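## Task

Lift each bottle with a red label from the tray and set it upright in a free crate slot. All remaining bottles must still stand in their original places, whether tray or crate. The crate and tray must not be knocked out of position or tipped, or the attempt fails. Nothing may count as finished if it only stays put because the robot holds it. Anything the robot is touching at the end must not drop more than about a fingernail's thickness once released, or the attempt fails.

## Robot and tools

Robot: two 7-joint Kinova Gen3 arms, left_arm and right_arm, each with a Robotiq 2F-85 parallel gripper. Bases in the scene frame: left_arm at (-0.026, +0.398, 0) m, right_arm at (+0.056, -0.312, 0) m. The scene frame has its origin on the table surface midway between the arms, +z up, +x reaching out across the table, and left_arm on the +y side. The arm names say nothing about which side of a picture they appear on.

Gripper frame: the fingers extend along the gripper's +z and close along its y. The reported end_effector_position is the spot between the pads when they are shut; closed fingertips stick out about 19 mm past it, open ones about 6 mm. Closing pushes the tips roughly 13 mm farther out, so keep that margin above any surface.

execute_actions(actions): actions is a list of actions; each action is a table of up to 15 rows, one row per 1/30 s control step; if fewer than 15 rows, the last row is repeated. An empty list just returns the current state and images. Every row holds 18 numbers, each in [-1, 1], covering both arms even when one is idle: left_arm dx, dy, dz, rx, ry, rz, then left gripper position, force_limit, speed, then the same nine for right_arm. dx..rz are an offset, not a pose: expressed in that gripper's own axes and measured from its pose at the start of the action (for a call's first action, the pose in the latest result). Every row refers back to that start pose, not to the row before. 1.0 equals 0.6 m for translation or 180 degrees for rotation; rx, ry, rz form a single rotation vector. Each step the command is clipped to within 70 mm and 16 degrees of the measured pose, so a big offset needs several actions; after an action the arm only reaches its last clipped pose. An optional 14 extra numbers (0 to 1) scale joint stiffness, left_arm's 7 joints then right_arm's 7, and persist until changed.

Gripper numbers are absolute settings. position: +1 fully open (85 mm), about -0.8 pads touching, -1 closes until blocked. force_limit: about 20 N at -1, 128 N at 0, 235 N at +1 on a 40 mm object. speed: about 20, 85, 150 mm/s at -1, 0, +1; faster closing squeezes a bit harder. To keep a gripper unchanged, resend its previous three values (0 is itself a command). New force or speed only applies after a position change of at least 0.01; to loosen a grip, open first.

move(target, speed, blocking): target is one row of 18 numbers (up to 32 with stiffness), laid out as above; its pose part is an offset in each gripper's frame from the pose in the scene's latest result. Each gripper follows a straight path, both finishing together in 0.5 to 10 s; speed is m/s, 0.002 to 0.5, default 0.25, with turning capped at twice that in rad/s. Paths do not avoid obstacles or the other arm; faster moves and targets pushed deeper past a contact hit harder. blocking=false returns after 0.5 s while motion continues; check with wait(0); other motion commands are rejected until a result shows the move finished, or you call stop. The result adds a move: line with the ending (done, off_target, moving, held, fault) and active limits (paced = command clipped; held = some steps blocked, after which the arm may speed up), plus each gripper's distance from its target.

wait(seconds): 0 to 10 s, arms hold their last command. stop(): brakes a running move; fingers keep moving. zoom_image(camera, region): camera is cam_high, cam_left_wrist or cam_right_wrist (each 672x504); region is [x0, y0, x1, y1] in pixels, origin top-left, at most 504 by 504. read_manual(section): only "licences". finished_scene(scene): ends the current scene by its number, irreversibly, and reports success.

Results: a state line per arm with end_effector_position (m) and end_effector_quat_wxyz in the scene frame (less accurate at long reach), Hand target lines (where each controller is heading), joint positions and torques, gripper position_measured in counts (3 open, ~78 = 60 mm, 130 = 40 mm, 180 = 20 mm, 230 pads together), and object_status: 0 moving, 1 blocked while opening, 2 blocked while closing (a grip), 3 reached the set position or fully shut. Grip with position -1 and confirm status 2. A "pose unreachable" line means the clearance check altered that arm's command. cam_high is fixed overhead; wrist cameras ride on the hands; the calibration given may be off by a few degrees and millimetres.

Avoid: dropping or knocking bottles, tipping or shoving the crate or tray, pushing anything off the table, and arms striking each other. Contact torque over a joint's limit (46.9 N m for the first four joints, 29.5 for the wrist ones, held load included) causes a TORQUE FAULT: the arm freezes 10 s and the rest of the call is skipped. Long holding heats motors: MOTOR HOT from 60 °C, OVER-TEMPERATURE FAULT at 75 °C, when the arm sags. Occasional external tugs may hit a held part or loose objects. Before finishing, release bottles so they stand on their own, fully seated.

Each tool is called after "Request:" as name([rows], argument=value, ...), one row to a line, values as JSON.

## Session

Request:
execute_actions(actions=[])

Scene clock: 0.00 s.
left_arm: end_effector_position=(+0.6619, +0.0442, +0.2582) position_measured=3 object_status=3 end_effector_quat_wxyz=(+0.645, -0.324, +0.681, +0.124) | right_arm: end_effector_position=(+0.1812, -0.3094, +0.3509) position_measured=3 object_status=3 end_effector_quat_wxyz=(-0.022, +0.685, -0.726, +0.057)
Joint positions: left_arm=[ 0.982  1.391 -1.064  0.664 -0.433  1.147  3.504] | right_arm=[-0.165 -0.554 -0.097  2.07   0.029  1.531  2.817]
Joint velocities: left_arm=[ 0.    -0.     0.001 -0.    -0.001 -0.    -0.001] | right_arm=[0.    0.    0.001 0.001 0.    0.    0.001]
Joint torques (N m, as the joint torque sensors report them, + toward a larger angle): no reading
Hand target (left_arm): +0.662, +0.044, +0.258; +0.645, -0.324, +0.681, +0.124
Hand target (right_arm): +0.181, -0.309, +0.351; -0.022, +0.685, -0.726, +0.057
Joint stiffness scale: left_arm=[1. 1. 1. 1. 1. 1. 1.] | right_arm=[1. 1. 1. 1. 1. 1. 1.]

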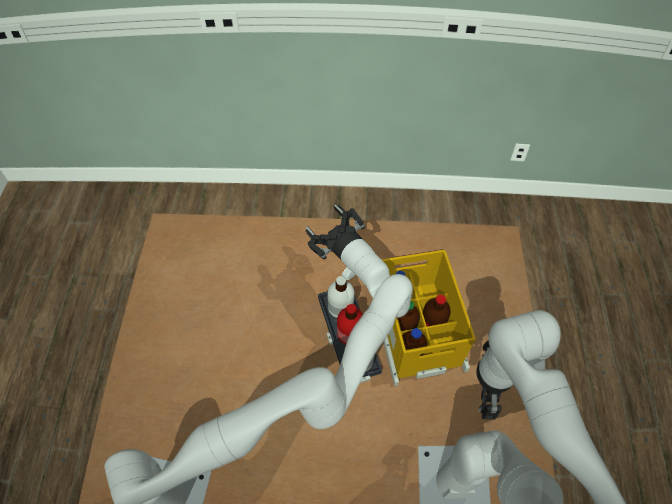

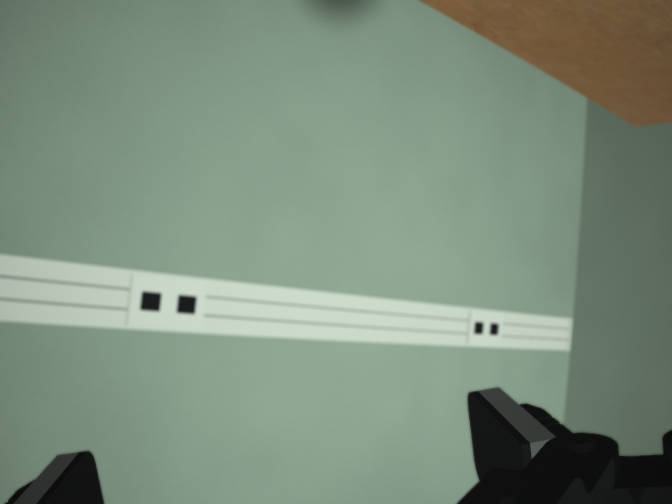

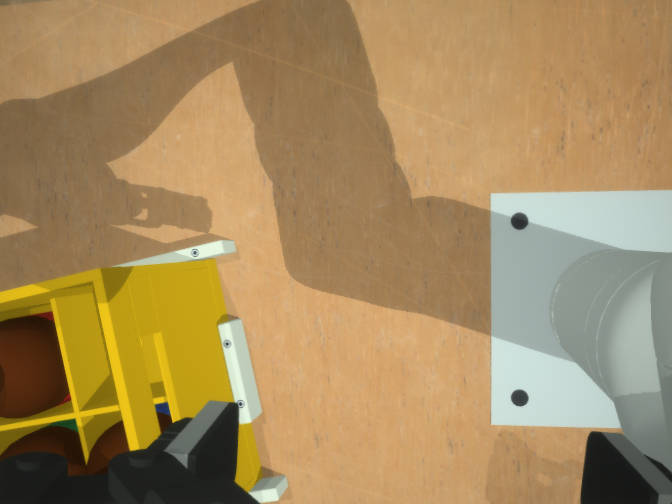

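Request:
zoom_image(camera="cam_high", region=[280, 200, 520, 400])

Region (280, 200, 520, 400) of cam_high's 672x504 image, scaled by 2.100, with more detail than that image has.

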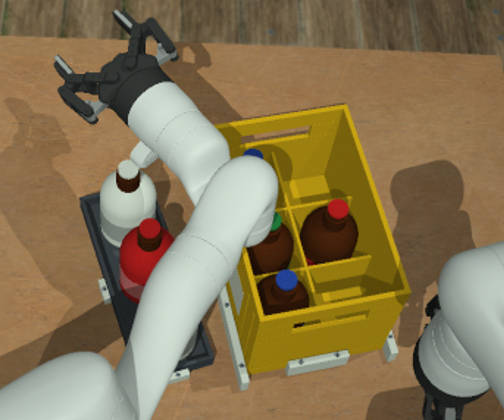

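Request:
move(target=[-0.41,0.70,-0.095,0,0,0,1,0,0, 0,0,0,0,0,0,1,0,0], speed=0.2)

Scene clock: 18.07 s.
left_arm: end_effector_position=(+0.3528, +0.3979, +0.3968) position_measured=3 object_status=3 end_effector_quat_wxyz=(+0.647, -0.327, +0.678, +0.124) | right_arm: end_effector_position=(+0.1812, -0.3094, +0.3509) position_measured=3 object_status=3 end_effector_quat_wxyz=(-0.022, +0.685, -0.726, +0.057)
Joint positions: left_arm=[ 1.804  1.039 -1.963  2.41  -0.874  0.102  3.657] | right_arm=[-0.165 -0.554 -0.097  2.07   0.029  1.531  2.817]
Joint velocities: left_arm=[ 0.007  0.001 -0.001  0.001 -0.005 -0.    -0.001] | right_arm=[-0.    -0.002 -0.001 -0.     0.    -0.    -0.   ]
Joint torques (N m, as the joint torque sensors report them, + toward a larger angle): left_arm=[ 0.06 -8.66 -6.69 -6.35 -0.23  0.78 -0.05] | right_arm=[-0.36  1.89 -0.66 -8.3   0.37 -0.08  0.33]
Hand target (left_arm): +0.352, +0.398, +0.396; +0.645, -0.324, +0.681, +0.124
Hand target (right_arm): +0.181, -0.309, +0.351; -0.022, +0.685, -0.726, +0.057
Off the commanded pose (left_arm): 0.001 m, 1 deg.
Off the commanded pose (right_arm): 0.000 m, 0 deg.
Joint stiffness scale: left_arm=[1. 1. 1. 1. 1. 1. 1.] | right_arm=[1. 1. 1. 1. 1. 1. 1.]
move: done
camera_calibration (this result's frames):
cam_left_wrist: T_world_to_cam=[[-0.659632, 0.738992, -0.137025, -0.0166864], [-0.0480433, 0.140482, 0.988917, -0.379306], [0.750052, 0.658904, -0.0571628, -0.358095], [0, 0, 0, 1]] pos_world=[0.23936, 0.301567, 0.352346]
cam_right_wrist: T_world_to_cam=[[-0.98309, -0.0147991, -0.182525, 0.251116], [-0.0205935, 0.999341, 0.0298916, 0.352878], [0.181963, 0.033145, -0.982747, 0.470316], [0, 0, 0, 1]] pos_world=[0.168556, -0.364517, 0.497488]

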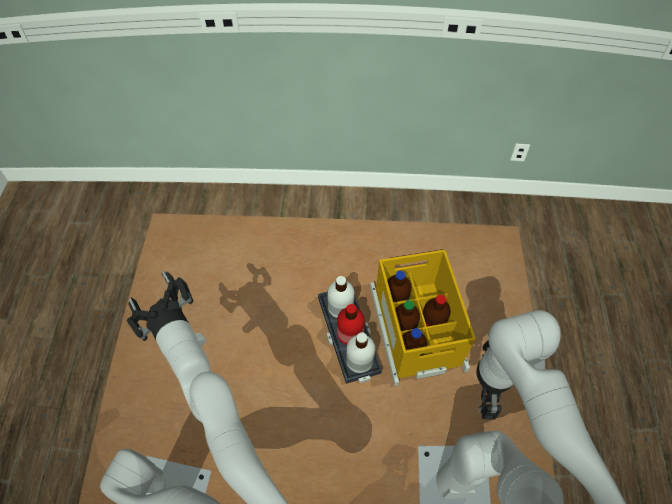

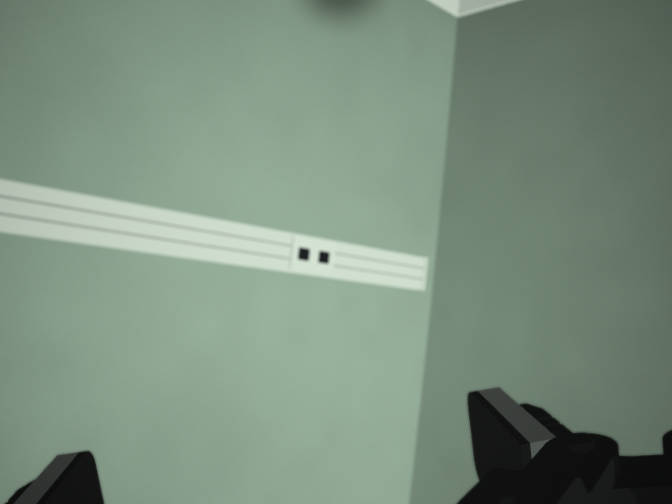

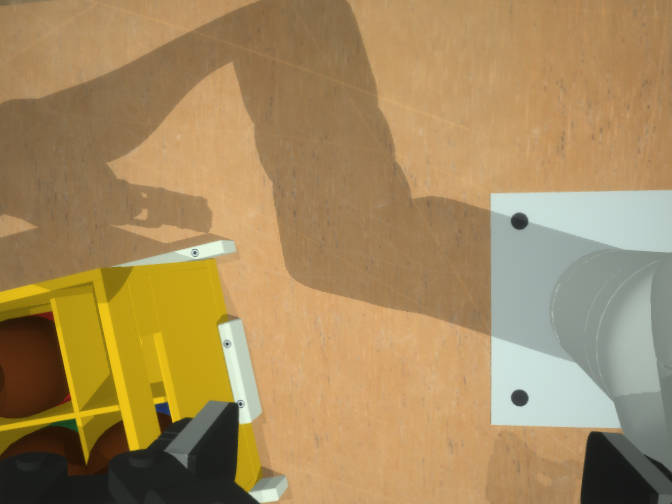

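Request:
zoom_image(camera="cam_high", region=[300, 240, 480, 390])

Region (300, 240, 480, 390) of cam_high's 672x504 image, scaled by 2.800, with more detail than that image has.

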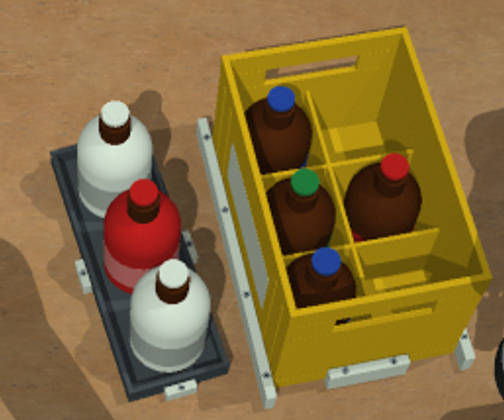

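Request:
move(target=[0,0,0,0,0,0,1,0,0, -0.54,-0.448,-0.057,-0.0405,0.008,0.371,1,0,0], speed=0.2)

Scene clock: 70.60 s.
left_arm: end_effector_position=(+0.3527, +0.3977, +0.3968) position_measured=3 object_status=3 end_effector_quat_wxyz=(+0.647, -0.327, +0.678, +0.124) | right_arm: end_effector_position=(+0.4631, +0.0015, +0.4005) position_measured=3 object_status=3 end_effector_quat_wxyz=(-0.001, -0.178, +0.984, +0.004)
Joint positions: left_arm=[ 1.805  1.039 -1.963  2.41  -0.874  0.102  3.657] | right_arm=[-0.428  0.542 -0.564  0.866  0.28   1.791  1.052]
Joint velocities: left_arm=[0.    0.001 0.    0.001 0.002 0.    0.001] | right_arm=[-0.008  0.005  0.011 -0.002  0.     0.    -0.   ]
Joint torques (N m, as the joint torque sensors report them, + toward a larger angle): left_arm=[-0.03 -8.41 -6.54 -6.62 -0.13  0.67 -0.14] | right_arm=[ -0.13 -17.32  -1.84  -8.09  -0.15   0.65   0.47]
Hand target (left_arm): +0.353, +0.398, +0.397; +0.647, -0.327, +0.678, +0.124
Hand target (right_arm): +0.464, -0.000, +0.400; -0.000, -0.172, +0.985, -0.000
Off the commanded pose (left_arm): 0.000 m, 0 deg.
Off the commanded pose (right_arm): 0.001 m, 1 deg.
Joint stiffness scale: left_arm=[1. 1. 1. 1. 1. 1. 1.] | right_arm=[1. 1. 1. 1. 1. 1. 1.]
move: done
camera_calibration (this result's frames):
cam_left_wrist: T_world_to_cam=[[-0.659084, 0.739523, -0.136798, -0.0169939], [-0.0477285, 0.1404, 0.988944, -0.379336], [0.750554, 0.658326, -0.0572388, -0.357834], [0, 0, 0, 1]] pos_world=[0.239268, 0.301397, 0.352335]
cam_right_wrist: T_world_to_cam=[[-0.410296, 0.909591, -0.0655767, 0.228395], [0.905872, 0.414796, 0.0856791, -0.403953], [0.105134, -0.0242503, -0.994162, 0.497688], [0, 0, 0, 1]] pos_world=[0.407316, -0.0281191, 0.544371]

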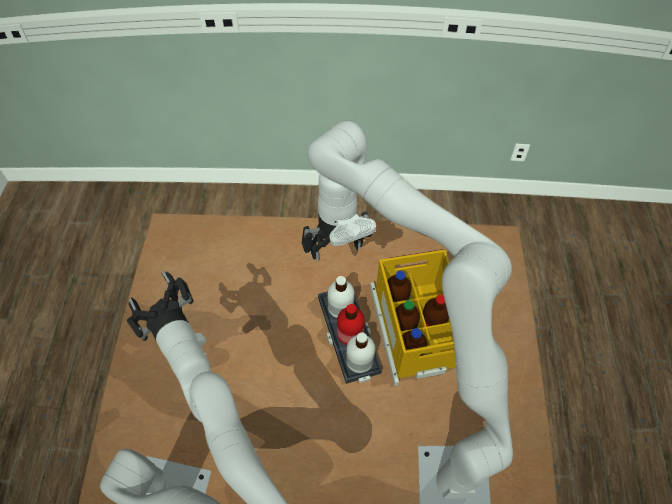

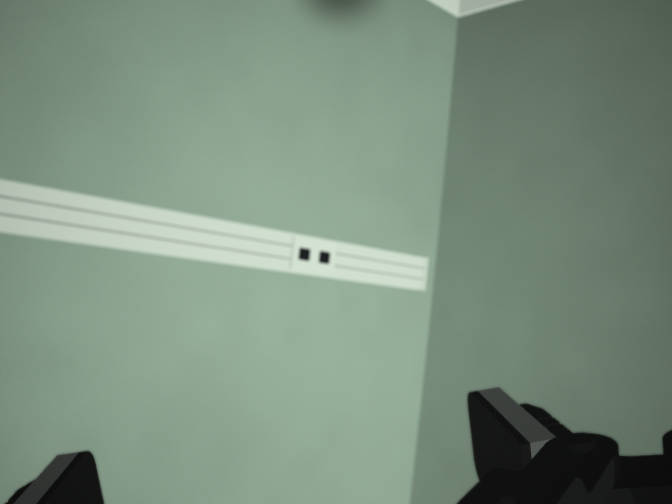

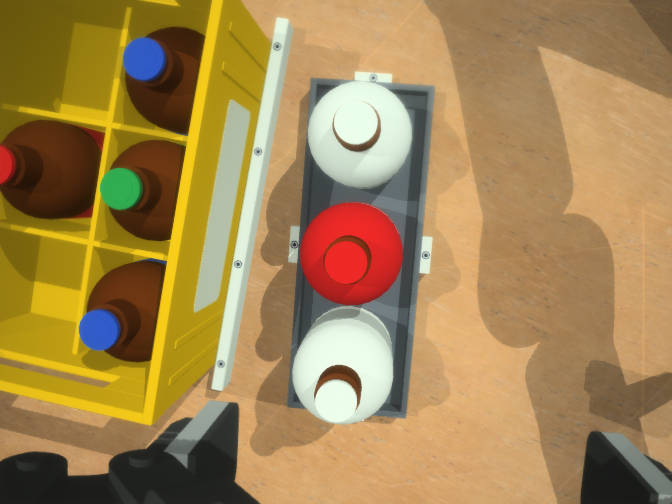

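Request:
move(target=[0,0,0,0,0,0,1,0,0, 0,0,0.2,0,0,0,1,0,0], speed=0.15)

Scene clock: 90.10 s.
left_arm: end_effector_position=(+0.3527, +0.3977, +0.3968) position_measured=3 object_status=3 end_effector_quat_wxyz=(+0.647, -0.327, +0.678, +0.124) | right_arm: end_effector_position=(+0.4607, +0.0044, +0.2826) position_measured=3 object_status=3 end_effector_quat_wxyz=(-0.001, -0.186, +0.983, +0.005)
Joint positions: left_arm=[ 1.805  1.039 -1.963  2.41  -0.874  0.102  3.657] | right_arm=[-0.375  0.552 -0.559  1.242  0.276  1.42   1.022]
Joint velocities: left_arm=[ 0.     0.001  0.001 -0.001 -0.001 -0.     0.   ] | right_arm=[-0.    -0.001  0.004  0.002  0.    -0.001 -0.   ]
Joint torques (N m, as the joint torque sensors report them, + toward a larger angle): left_arm=[ 0.06 -8.41 -6.76 -6.4  -0.11  0.86  0.06] | right_arm=[ -0.25 -17.77  -2.3   -7.91   0.04   0.5    0.26]
Hand target (left_arm): +0.353, +0.398, +0.397; +0.647, -0.327, +0.678, +0.124
Hand target (right_arm): +0.463, +0.002, +0.281; -0.001, -0.178, +0.984, +0.004
Off the commanded pose (left_arm): 0.000 m, 0 deg.
Off the commanded pose (right_arm): 0.003 m, 1 deg.
Joint stiffness scale: left_arm=[1. 1. 1. 1. 1. 1. 1.] | right_arm=[1. 1. 1. 1. 1. 1. 1.]
move: done
camera_calibration (this result's frames):
cam_left_wrist: T_world_to_cam=[[-0.659083, 0.739524, -0.136798, -0.0169939], [-0.0477284, 0.1404, 0.988944, -0.379336], [0.750554, 0.658326, -0.0572388, -0.357834], [0, 0, 0, 1]] pos_world=[0.239268, 0.301397, 0.352335]
cam_right_wrist: T_world_to_cam=[[-0.424283, 0.903232, -0.0644655, 0.223219], [0.899489, 0.428593, 0.0850172, -0.389884], [0.10442, -0.0219146, -0.994292, 0.38111], [0, 0, 0, 1]] pos_world=[0.405609, -0.0261652, 0.426471]

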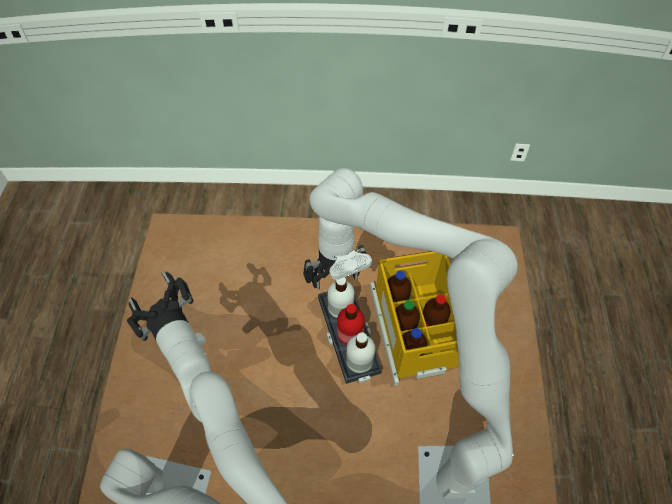

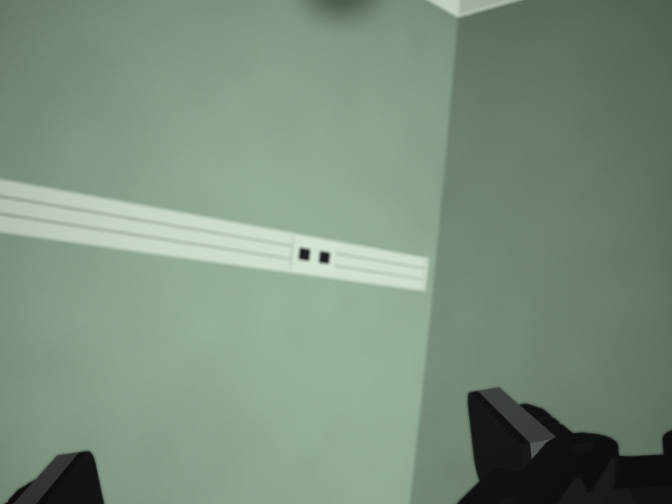

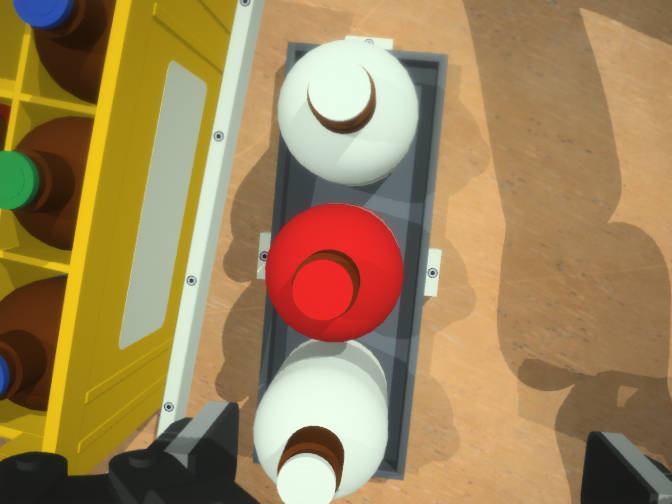

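Request:
move(target=[0,0,0,0,0,0,1,0,0, 0.0395,-0.045,0.104,0,0,0,1,0,0], speed=0.1)

Scene clock: 103.97 s.
left_arm: end_effector_position=(+0.3527, +0.3977, +0.3968) position_measured=3 object_status=3 end_effector_quat_wxyz=(+0.647, -0.327, +0.678, +0.124) | right_arm: end_effector_position=(+0.4455, -0.0265, +0.2200) position_measured=3 object_status=3 end_effector_quat_wxyz=(-0.005, -0.183, +0.983, +0.006)
Joint positions: left_arm=[ 1.805  1.039 -1.963  2.41  -0.874  0.102  3.657] | right_arm=[-0.306  0.533 -0.559  1.488  0.276  1.204  1.022]
Joint velocities: left_arm=[-0.002  0.002 -0.     0.    -0.    -0.    -0.   ] | right_arm=[ 0.005 -0.002  0.     0.002  0.001 -0.001  0.   ]
Joint torques (N m, as the joint torque sensors report them, + toward a larger angle): left_arm=[ 0.03 -8.34 -7.09 -6.47 -0.04  0.62 -0.07] | right_arm=[ -0.34 -16.61  -2.21  -7.67  -0.17   0.43   0.2 ]
Hand target (left_arm): +0.353, +0.398, +0.397; +0.647, -0.327, +0.678, +0.124
Hand target (right_arm): +0.448, -0.029, +0.220; -0.001, -0.185, +0.983, +0.005
Off the commanded pose (left_arm): 0.000 m, 0 deg.
Off the commanded pose (right_arm): 0.004 m, 1 deg.
Joint stiffness scale: left_arm=[1. 1. 1. 1. 1. 1. 1.] | right_arm=[1. 1. 1. 1. 1. 1. 1.]
move: off_target (right_arm)
camera_calibration (this result's frames):
cam_left_wrist: T_world_to_cam=[[-0.659083, 0.739524, -0.136798, -0.0169939], [-0.0477285, 0.1404, 0.988944, -0.379336], [0.750554, 0.658326, -0.0572387, -0.357834], [0, 0, 0, 1]] pos_world=[0.239268, 0.301397, 0.352336]
cam_right_wrist: T_world_to_cam=[[-0.420674, 0.905216, -0.0601487, 0.238146], [0.902081, 0.424416, 0.0782359, -0.357355], [0.0963484, -0.0213473, -0.995119, 0.323547], [0, 0, 0, 1]] pos_world=[0.391372, -0.0569995, 0.36425]

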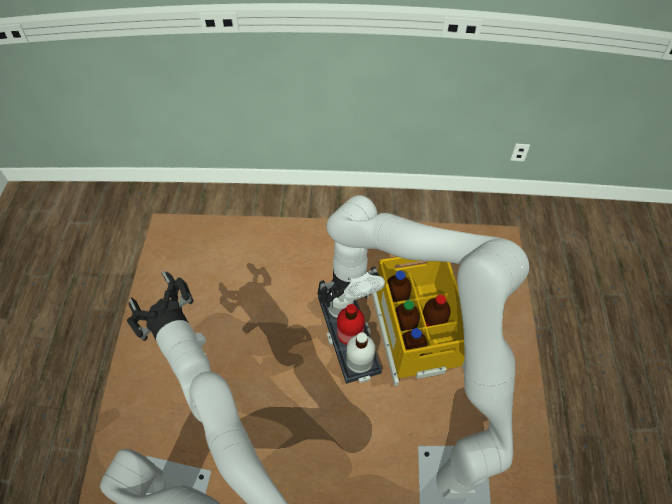

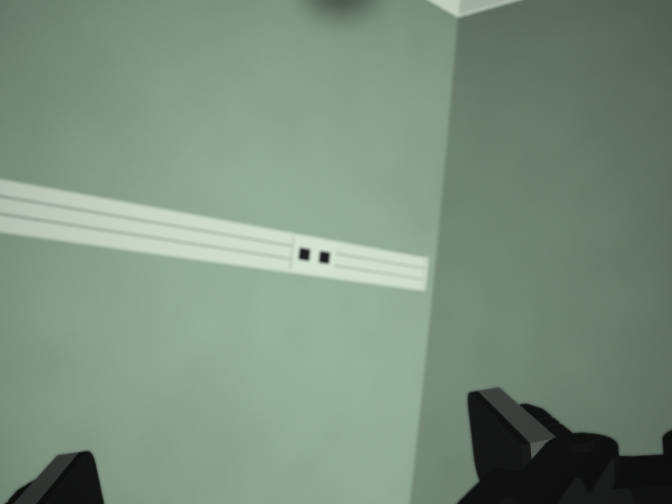

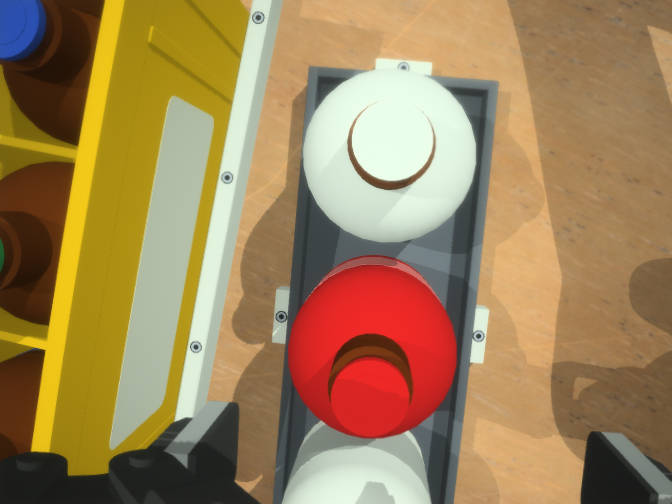

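Request:
move(target=[0,0,0,0,0,0,1,0,0, -0.0033,-0.0077,0.108,0,0,0,1,0,0], speed=0.05)

Scene clock: 114.07 s.
left_arm: end_effector_position=(+0.3527, +0.3977, +0.3968) position_measured=3 object_status=3 end_effector_quat_wxyz=(+0.647, -0.327, +0.678, +0.124) | right_arm: end_effector_position=(+0.4472, -0.0287, +0.1571) position_measured=3 object_status=3 end_effector_quat_wxyz=(-0.007, -0.186, +0.982, +0.008)
Joint positions: left_arm=[ 1.805  1.039 -1.963  2.41  -0.874  0.102  3.657] | right_arm=[-0.321  0.603 -0.517  1.589  0.307  1.037  1.01 ]
Joint velocities: left_arm=[ 0.001  0.001 -0.001  0.    -0.002  0.001  0.001] | right_arm=[-0.008  0.004  0.009  0.002 -0.001 -0.003  0.001]
Joint torques (N m, as the joint torque sensors report them, + toward a larger angle): left_arm=[-0.22 -8.71 -6.68 -6.64 -0.36  0.7  -0.09] | right_arm=[ -0.47 -17.34  -2.37  -6.98  -0.14   0.46   0.39]
Hand target (left_arm): +0.353, +0.398, +0.397; +0.647, -0.327, +0.678, +0.124
Hand target (right_arm): +0.448, -0.030, +0.155; -0.005, -0.183, +0.983, +0.006
Off the commanded pose (left_arm): 0.000 m, 0 deg.
Off the commanded pose (right_arm): 0.002 m, 0 deg.
Joint stiffness scale: left_arm=[1. 1. 1. 1. 1. 1. 1.] | right_arm=[1. 1. 1. 1. 1. 1. 1.]
move: done
camera_calibration (this result's frames):
cam_left_wrist: T_world_to_cam=[[-0.659084, 0.739523, -0.136798, -0.0169939], [-0.0477285, 0.1404, 0.988944, -0.379336], [0.750554, 0.658326, -0.0572387, -0.357834], [0, 0, 0, 1]] pos_world=[0.239268, 0.301397, 0.352335]
cam_right_wrist: T_world_to_cam=[[-0.426099, 0.902994, -0.0551472, 0.23862], [0.899965, 0.429305, 0.0758958, -0.351595], [0.0922084, -0.0172915, -0.99559, 0.262822], [0, 0, 0, 1]] pos_world=[0.393865, -0.0599865, 0.301506]

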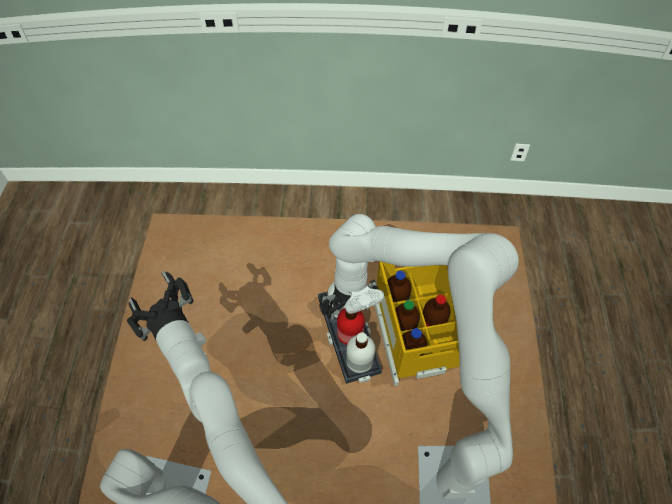

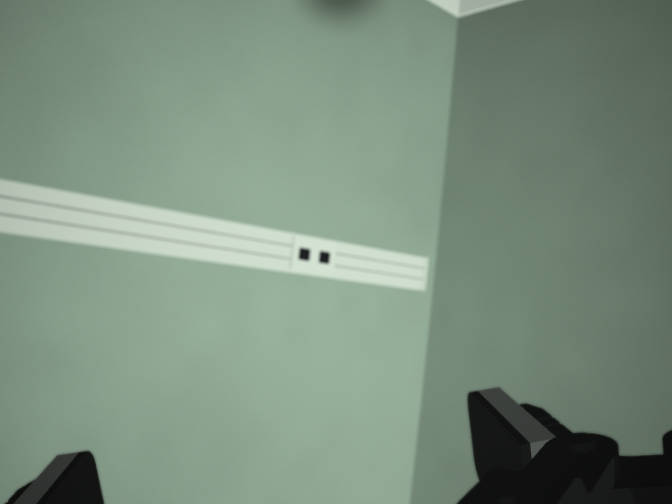

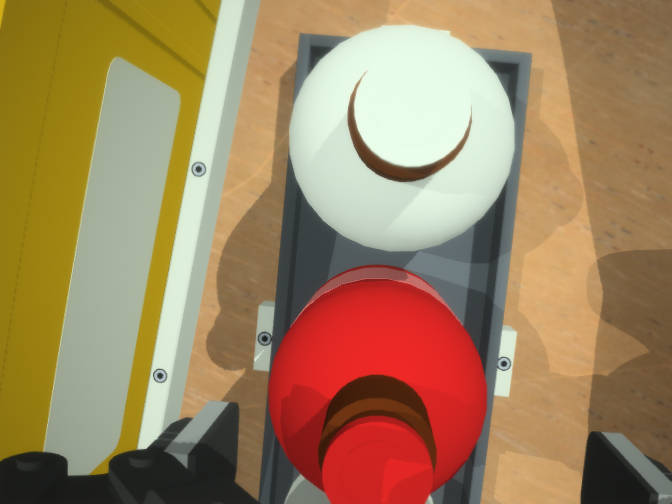

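Request:
execute_actions([
  [[0,0,0,0,0,0,1,0,0, 0,0,0.022,0,0,0,1,0,0]],
  [[0,0,0,0,0,0,1,0,0, 0,0,0,0,0,0,-1,0,-0.3]],
  [[0,0,0,0,0,0,1,0,0, 0,0,0,0,0,0,-1,0,-0.3]],
  [[0,0,0,0,0,0,1,0,0, 0,0,0,0,0,0,-1,0,-0.3]],
])

Scene clock: 126.40 s.
left_arm: end_effector_position=(+0.3527, +0.3977, +0.3968) position_measured=3 object_status=3 end_effector_quat_wxyz=(+0.647, -0.327, +0.678, +0.124) | right_arm: end_effector_position=(+0.4457, -0.0276, +0.1459) position_measured=161 object_status=2 end_effector_quat_wxyz=(-0.009, -0.188, +0.982, +0.010)
Joint positions: left_arm=[ 1.805  1.039 -1.963  2.41  -0.874  0.102  3.657] | right_arm=[-0.325  0.617 -0.51   1.604  0.309  1.008  1.01 ]
Joint velocities: left_arm=[ 0.    -0.001  0.001 -0.    -0.001 -0.    -0.   ] | right_arm=[-0.    -0.     0.     0.001 -0.001 -0.    -0.   ]
Joint torques (N m, as the joint torque sensors report them, + toward a larger angle): left_arm=[ 0.18 -8.77 -6.69 -6.61 -0.33  0.66  0.01] | right_arm=[  0.03 -16.27  -2.    -6.18   0.45   0.82   0.31]
Hand target (left_arm): +0.353, +0.398, +0.397; +0.647, -0.327, +0.678, +0.124
Hand target (right_arm): +0.446, -0.028, +0.146; -0.009, -0.188, +0.982, +0.010
Off the commanded pose (left_arm): 0.000 m, 0 deg.
Off the commanded pose (right_arm): 0.000 m, 0 deg.
Joint stiffness scale: left_arm=[1. 1. 1. 1. 1. 1. 1.] | right_arm=[1. 1. 1. 1. 1. 1. 1.]
camera_calibration (this result's frames):
cam_left_wrist: T_world_to_cam=[[-0.659084, 0.739523, -0.136798, -0.0169938], [-0.0477286, 0.1404, 0.988944, -0.379336], [0.750554, 0.658326, -0.0572387, -0.357834], [0, 0, 0, 1]] pos_world=[0.239268, 0.301397, 0.352335]
cam_right_wrist: T_world_to_cam=[[-0.42957, 0.90165, -0.0499747, 0.237091], [0.898752, 0.432261, 0.0734489, -0.348921], [0.0878272, -0.0133634, -0.996046, 0.253948], [0, 0, 0, 1]] pos_world=[0.393138, -0.0595549, 0.290421]

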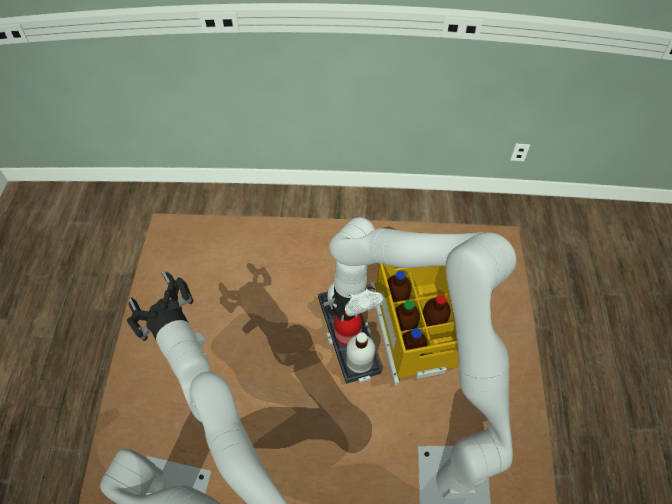

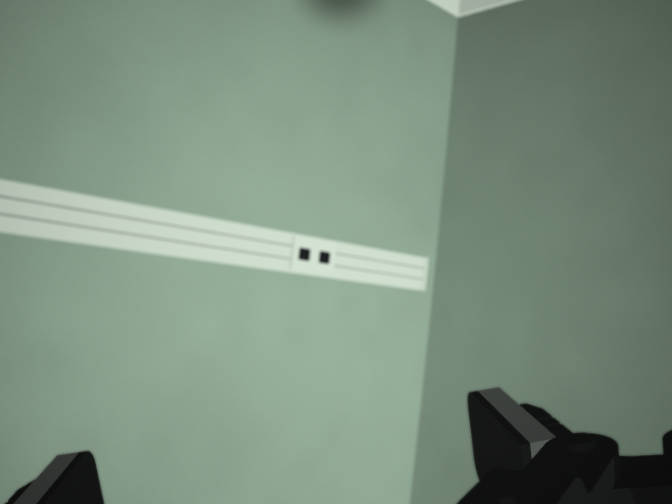

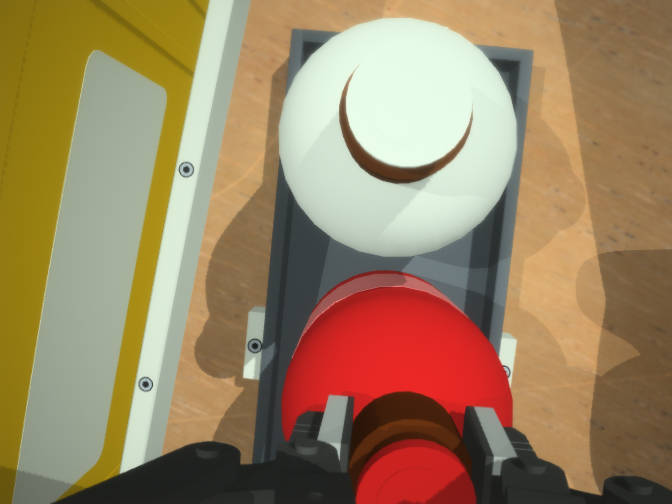

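Request:
move(target=[0,0,0,0,0,0,1,0,0, 0,0,-0.42,0,0,0,-1,0,-0.3], speed=0.15)

Scene clock: 131.93 s.
left_arm: end_effector_position=(+0.3527, +0.3977, +0.3968) position_measured=3 object_status=3 end_effector_quat_wxyz=(+0.647, -0.327, +0.678, +0.124) | right_arm: end_effector_position=(+0.4521, -0.0335, +0.3979) position_measured=161 object_status=2 end_effector_quat_wxyz=(-0.006, -0.180, +0.984, +0.011)
Joint positions: left_arm=[ 1.805  1.039 -1.963  2.41  -0.874  0.102  3.657] | right_arm=[-0.329  0.463 -0.57   1.005  0.222  1.731  1.104]
Joint velocities: left_arm=[-0.     0.001 -0.     0.001 -0.    -0.    -0.001] | right_arm=[-0.005  0.005  0.002 -0.004  0.     0.002 -0.002]
Joint torques (N m, as the joint torque sensors report them, + toward a larger angle): left_arm=[ 0.07 -8.71 -6.52 -6.81 -0.17  0.89 -0.05] | right_arm=[  0.08 -17.88  -2.05  -9.54   0.01   0.39   0.65]
Hand target (left_arm): +0.353, +0.398, +0.397; +0.647, -0.327, +0.678, +0.124
Hand target (right_arm): +0.450, -0.032, +0.398; -0.009, -0.189, +0.982, +0.011
Off the commanded pose (left_arm): 0.000 m, 0 deg.
Off the commanded pose (right_arm): 0.002 m, 1 deg.
Joint stiffness scale: left_arm=[1. 1. 1. 1. 1. 1. 1.] | right_arm=[1. 1. 1. 1. 1. 1. 1.]
move: done
camera_calibration (this result's frames):
cam_left_wrist: T_world_to_cam=[[-0.659084, 0.739523, -0.136798, -0.016994], [-0.0477285, 0.140399, 0.988944, -0.379336], [0.750554, 0.658326, -0.0572386, -0.357834], [0, 0, 0, 1]] pos_world=[0.239268, 0.301397, 0.352335]
cam_right_wrist: T_world_to_cam=[[-0.415216, 0.908363, -0.0497143, 0.251414], [0.905137, 0.417986, 0.0775544, -0.375657], [0.0912275, -0.0127964, -0.995748, 0.502652], [0, 0, 0, 1]] pos_world=[0.398556, -0.0649235, 0.542147]

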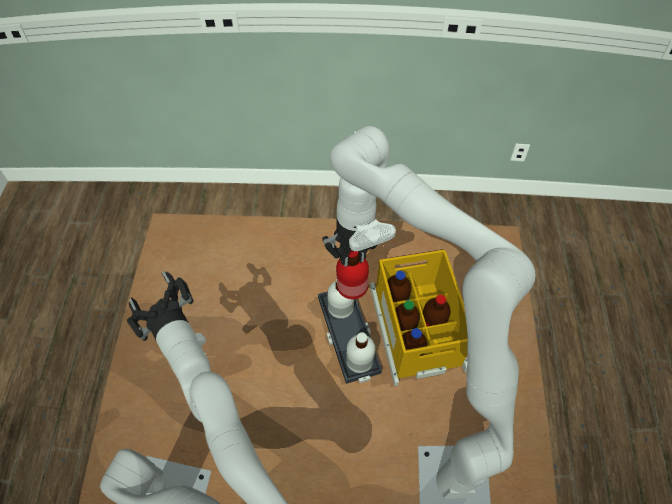

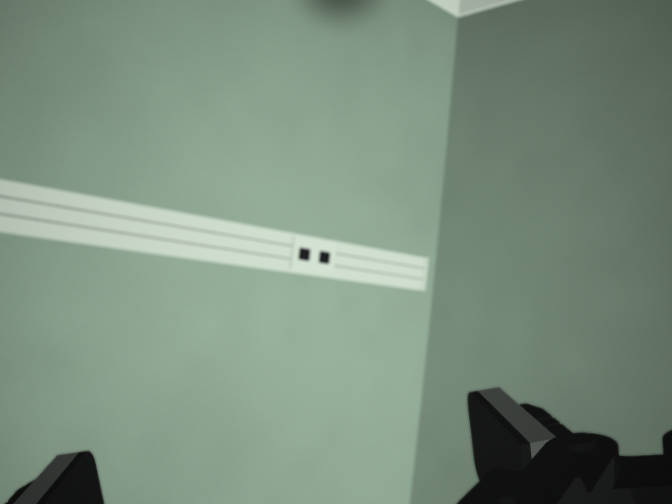

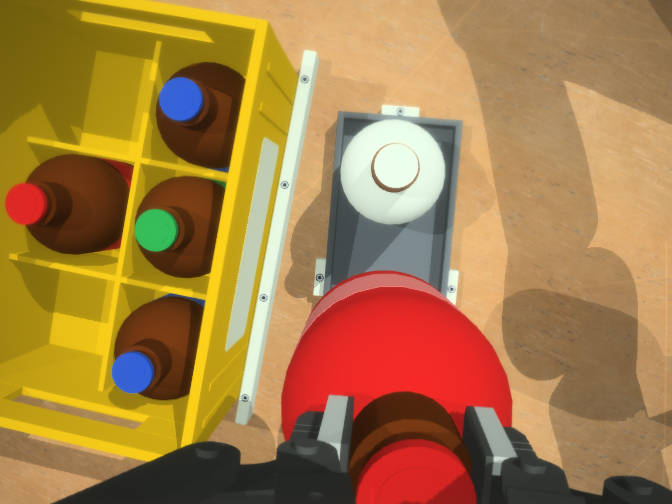

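Request:
move(target=[0,0,0,0,0,0,1,0,0, 0.208,-0.352,0.1,0,0,0,-1,0,-0.3], speed=0.15)

Scene clock: 151.30 s.
left_arm: end_effector_position=(+0.3527, +0.3977, +0.3968) position_measured=3 object_status=3 end_effector_quat_wxyz=(+0.647, -0.327, +0.678, +0.124) | right_arm: end_effector_position=(+0.4089, -0.2743, +0.3343) position_measured=161 object_status=2 end_effector_quat_wxyz=(-0.008, -0.178, +0.984, +0.008)
Joint positions: left_arm=[ 1.805  1.039 -1.963  2.41  -0.874  0.102  3.657] | right_arm=[ 0.219  0.137 -0.421  1.623  0.04   1.409  1.706]
Joint velocities: left_arm=[ 0.001 -0.002 -0.002  0.     0.002 -0.     0.   ] | right_arm=[ 0.013 -0.003  0.001 -0.     0.001 -0.    -0.001]
Joint torques (N m, as the joint torque sensors report them, + toward a larger angle): left_arm=[-0.23 -8.14 -6.88 -6.96 -0.35  0.63 -0.09] | right_arm=[ -0.1  -11.55  -0.57 -10.08   0.26   0.59   0.66]
Hand target (left_arm): +0.353, +0.398, +0.397; +0.647, -0.327, +0.678, +0.124
Hand target (right_arm): +0.409, -0.274, +0.334; -0.006, -0.180, +0.984, +0.012
Off the commanded pose (left_arm): 0.000 m, 0 deg.
Off the commanded pose (right_arm): 0.001 m, 0 deg.
Joint stiffness scale: left_arm=[1. 1. 1. 1. 1. 1. 1.] | right_arm=[1. 1. 1. 1. 1. 1. 1.]
move: done
camera_calibration (this result's frames):
cam_left_wrist: T_world_to_cam=[[-0.659084, 0.739524, -0.136798, -0.0169938], [-0.0477286, 0.1404, 0.988944, -0.379336], [0.750554, 0.658326, -0.0572388, -0.357834], [0, 0, 0, 1]] pos_world=[0.239268, 0.301397, 0.352335]
cam_right_wrist: T_world_to_cam=[[-0.411341, 0.909868, -0.0542156, 0.449409], [0.907131, 0.414458, 0.0730652, -0.231167], [0.0889498, -0.0191259, -0.995852, 0.439497], [0, 0, 0, 1]] pos_world=[0.355466, -0.304688, 0.47893]

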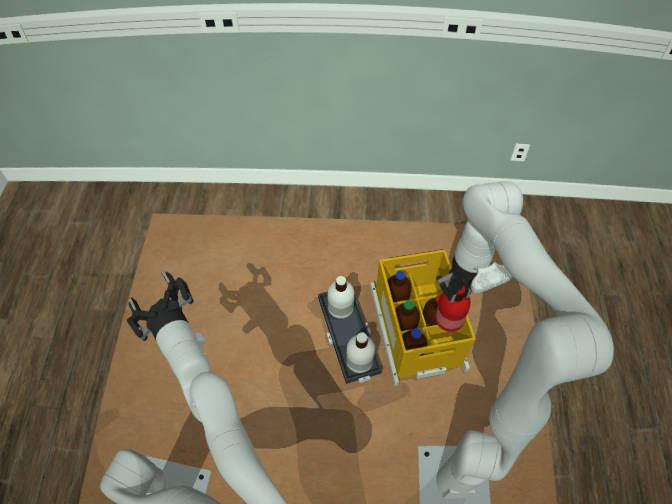

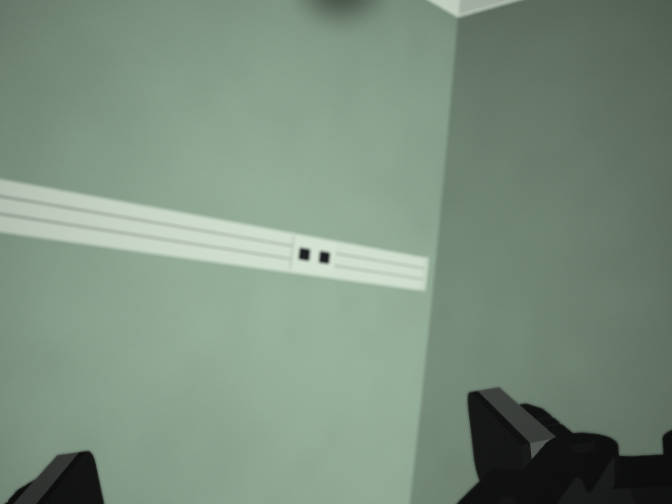

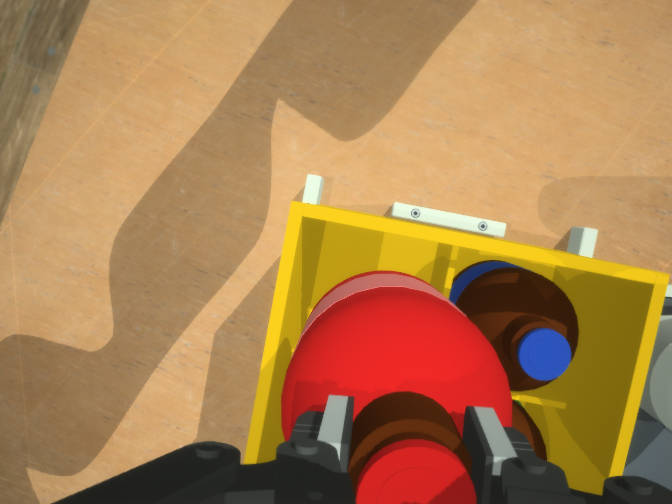

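Request:
move(target=[0,0,0,0,0,0,1,0,0, 0.004,-0.005,0.26,0,0,0,-1,0,-0.3], speed=0.05)

Scene clock: 165.87 s.
left_arm: end_effector_position=(+0.3527, +0.3977, +0.3968) position_measured=3 object_status=3 end_effector_quat_wxyz=(+0.647, -0.327, +0.678, +0.124) | right_arm: end_effector_position=(+0.4049, -0.2774, +0.1799) position_measured=161 object_status=2 end_effector_quat_wxyz=(-0.009, -0.180, +0.984, +0.008)
Joint positions: left_arm=[ 1.805  1.039 -1.963  2.41  -0.874  0.102  3.657] | right_arm=[ 0.199  0.293 -0.42   1.977  0.127  0.916  1.632]
Joint velocities: left_arm=[ 0.     0.001  0.002  0.    -0.001 -0.     0.   ] | right_arm=[-0.001  0.004  0.001  0.001  0.001 -0.002  0.   ]
Joint torques (N m, as the joint torque sensors report them, + toward a larger angle): left_arm=[-0.03 -8.34 -6.97 -6.67 -0.21  0.77 -0.05] | right_arm=[ -1.71 -12.74  -3.    -7.7   -1.19   0.18   0.33]
Hand target (left_arm): +0.353, +0.398, +0.397; +0.647, -0.327, +0.678, +0.124
Hand target (right_arm): +0.405, -0.276, +0.178; -0.008, -0.178, +0.984, +0.008
Off the commanded pose (left_arm): 0.000 m, 0 deg.
Off the commanded pose (right_arm): 0.002 m, 0 deg.
Joint stiffness scale: left_arm=[1. 1. 1. 1. 1. 1. 1.] | right_arm=[1. 1. 1. 1. 1. 1. 1.]
move: done
camera_calibration (this result's frames):
cam_left_wrist: T_world_to_cam=[[-0.659084, 0.739523, -0.136798, -0.016994], [-0.0477284, 0.140399, 0.988944, -0.379336], [0.750554, 0.658326, -0.0572386, -0.357834], [0, 0, 0, 1]] pos_world=[0.239268, 0.301397, 0.352335]
cam_right_wrist: T_world_to_cam=[[-0.415141, 0.908175, -0.0536335, 0.443169], [0.905484, 0.41818, 0.0722765, -0.213168], [0.0880681, -0.0185593, -0.995942, 0.286488], [0, 0, 0, 1]] pos_world=[0.351768, -0.308015, 0.324501]

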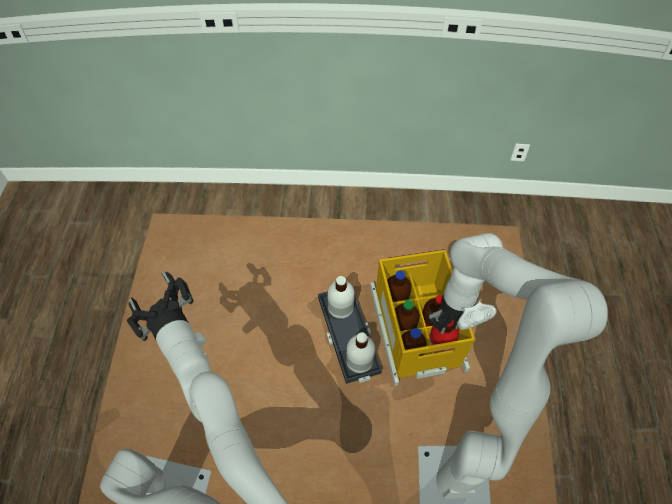

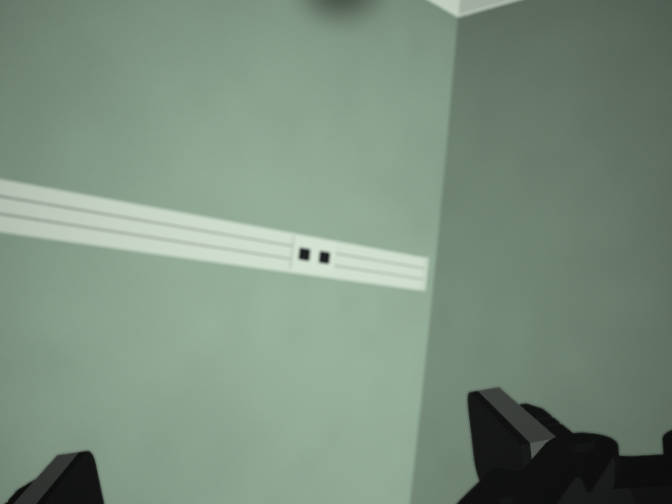

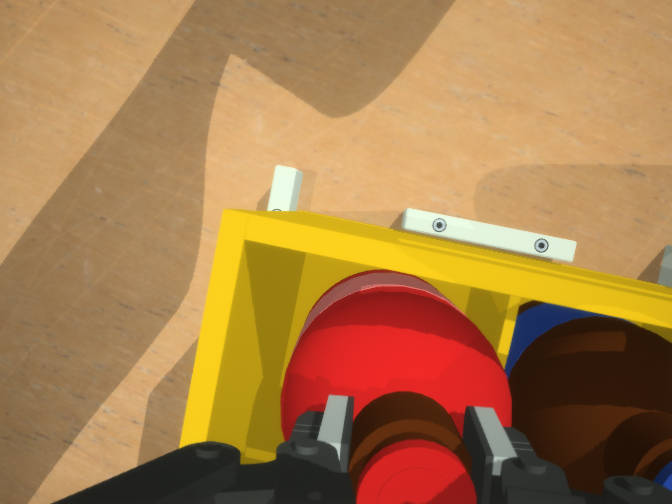

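Request:
execute_actions([
  [[0,0,0,0,0,0,1,0,0, 0,0,0.02,0,0,0,-1,0,-0.3],[0,0,0,0,0,0,1,0,0, 0,0,0.03,0,0,0,-1,0,-0.3],[0,0,0,0,0,0,1,0,0, 0,0,0.04,0,0,0,-1,0,-0.3]],
  [[0,0,0,0,0,0,1,0,0, 0,0,0,0,0,0,0.05,0,-0.3]],
  [[0,0,0,0,0,0,1,0,0, 0,0,0,0,0,0,0.05,0,-0.3]],
])

Scene clock: 174.47 s.
left_arm: end_effector_position=(+0.3527, +0.3977, +0.3968) position_measured=3 object_status=3 end_effector_quat_wxyz=(+0.647, -0.327, +0.678, +0.124) | right_arm: end_effector_position=(+0.4048, -0.2784, +0.1579) position_measured=123 object_status=3 end_effector_quat_wxyz=(-0.008, -0.183, +0.983, +0.008)
Joint positions: left_arm=[ 1.805  1.039 -1.963  2.41  -0.874  0.102  3.657] | right_arm=[ 0.192  0.331 -0.415  2.014  0.153  0.845  1.615]
Joint velocities: left_arm=[-0.001 -0.001 -0.     0.     0.001  0.001 -0.   ] | right_arm=[-0.     0.001  0.001  0.001  0.001  0.     0.   ]
Joint torques (N m, as the joint torque sensors report them, + toward a larger angle): left_arm=[-0.1  -8.69 -6.81 -6.7  -0.19  0.84 -0.12] | right_arm=[ -0.1  -11.47  -1.43  -6.1   -0.1    0.74   0.48]
Hand target (left_arm): +0.353, +0.398, +0.397; +0.647, -0.327, +0.678, +0.124
Hand target (right_arm): +0.405, -0.278, +0.158; -0.008, -0.183, +0.983, +0.008
Off the commanded pose (left_arm): 0.000 m, 0 deg.
Off the commanded pose (right_arm): 0.000 m, 0 deg.
Joint stiffness scale: left_arm=[1. 1. 1. 1. 1. 1. 1.] | right_arm=[1. 1. 1. 1. 1. 1. 1.]
camera_calibration (this result's frames):
cam_left_wrist: T_world_to_cam=[[-0.659084, 0.739524, -0.136798, -0.016994], [-0.0477284, 0.140399, 0.988944, -0.379336], [0.750554, 0.658326, -0.0572385, -0.357834], [0, 0, 0, 1]] pos_world=[0.239268, 0.301397, 0.352336]
cam_right_wrist: T_world_to_cam=[[-0.419585, 0.906126, -0.0536978, 0.444104], [0.903363, 0.422628, 0.0729463, -0.209057], [0.0887927, -0.0179014, -0.995889, 0.264432], [0, 0, 0, 1]] pos_world=[0.351714, -0.309327, 0.302442]

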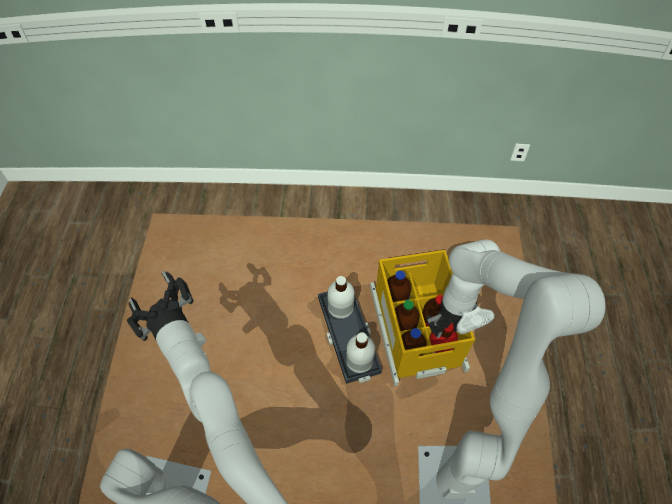

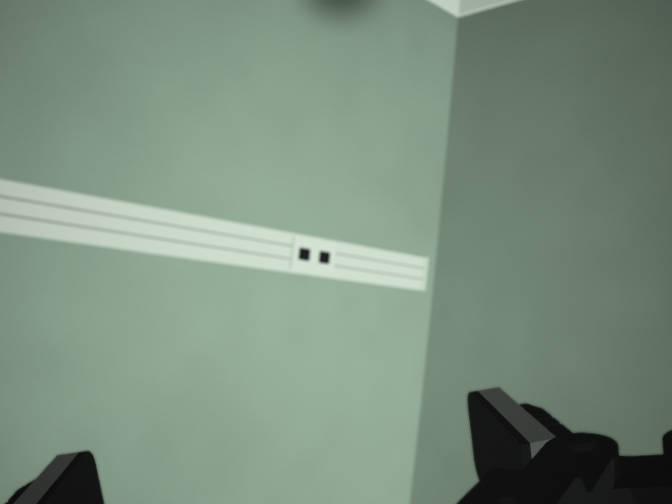

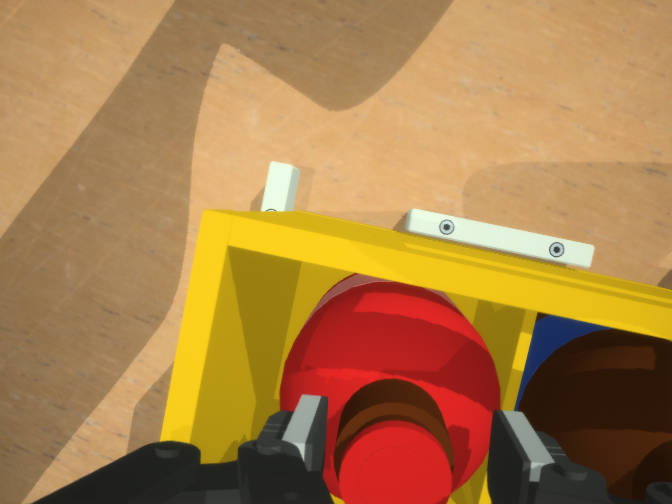

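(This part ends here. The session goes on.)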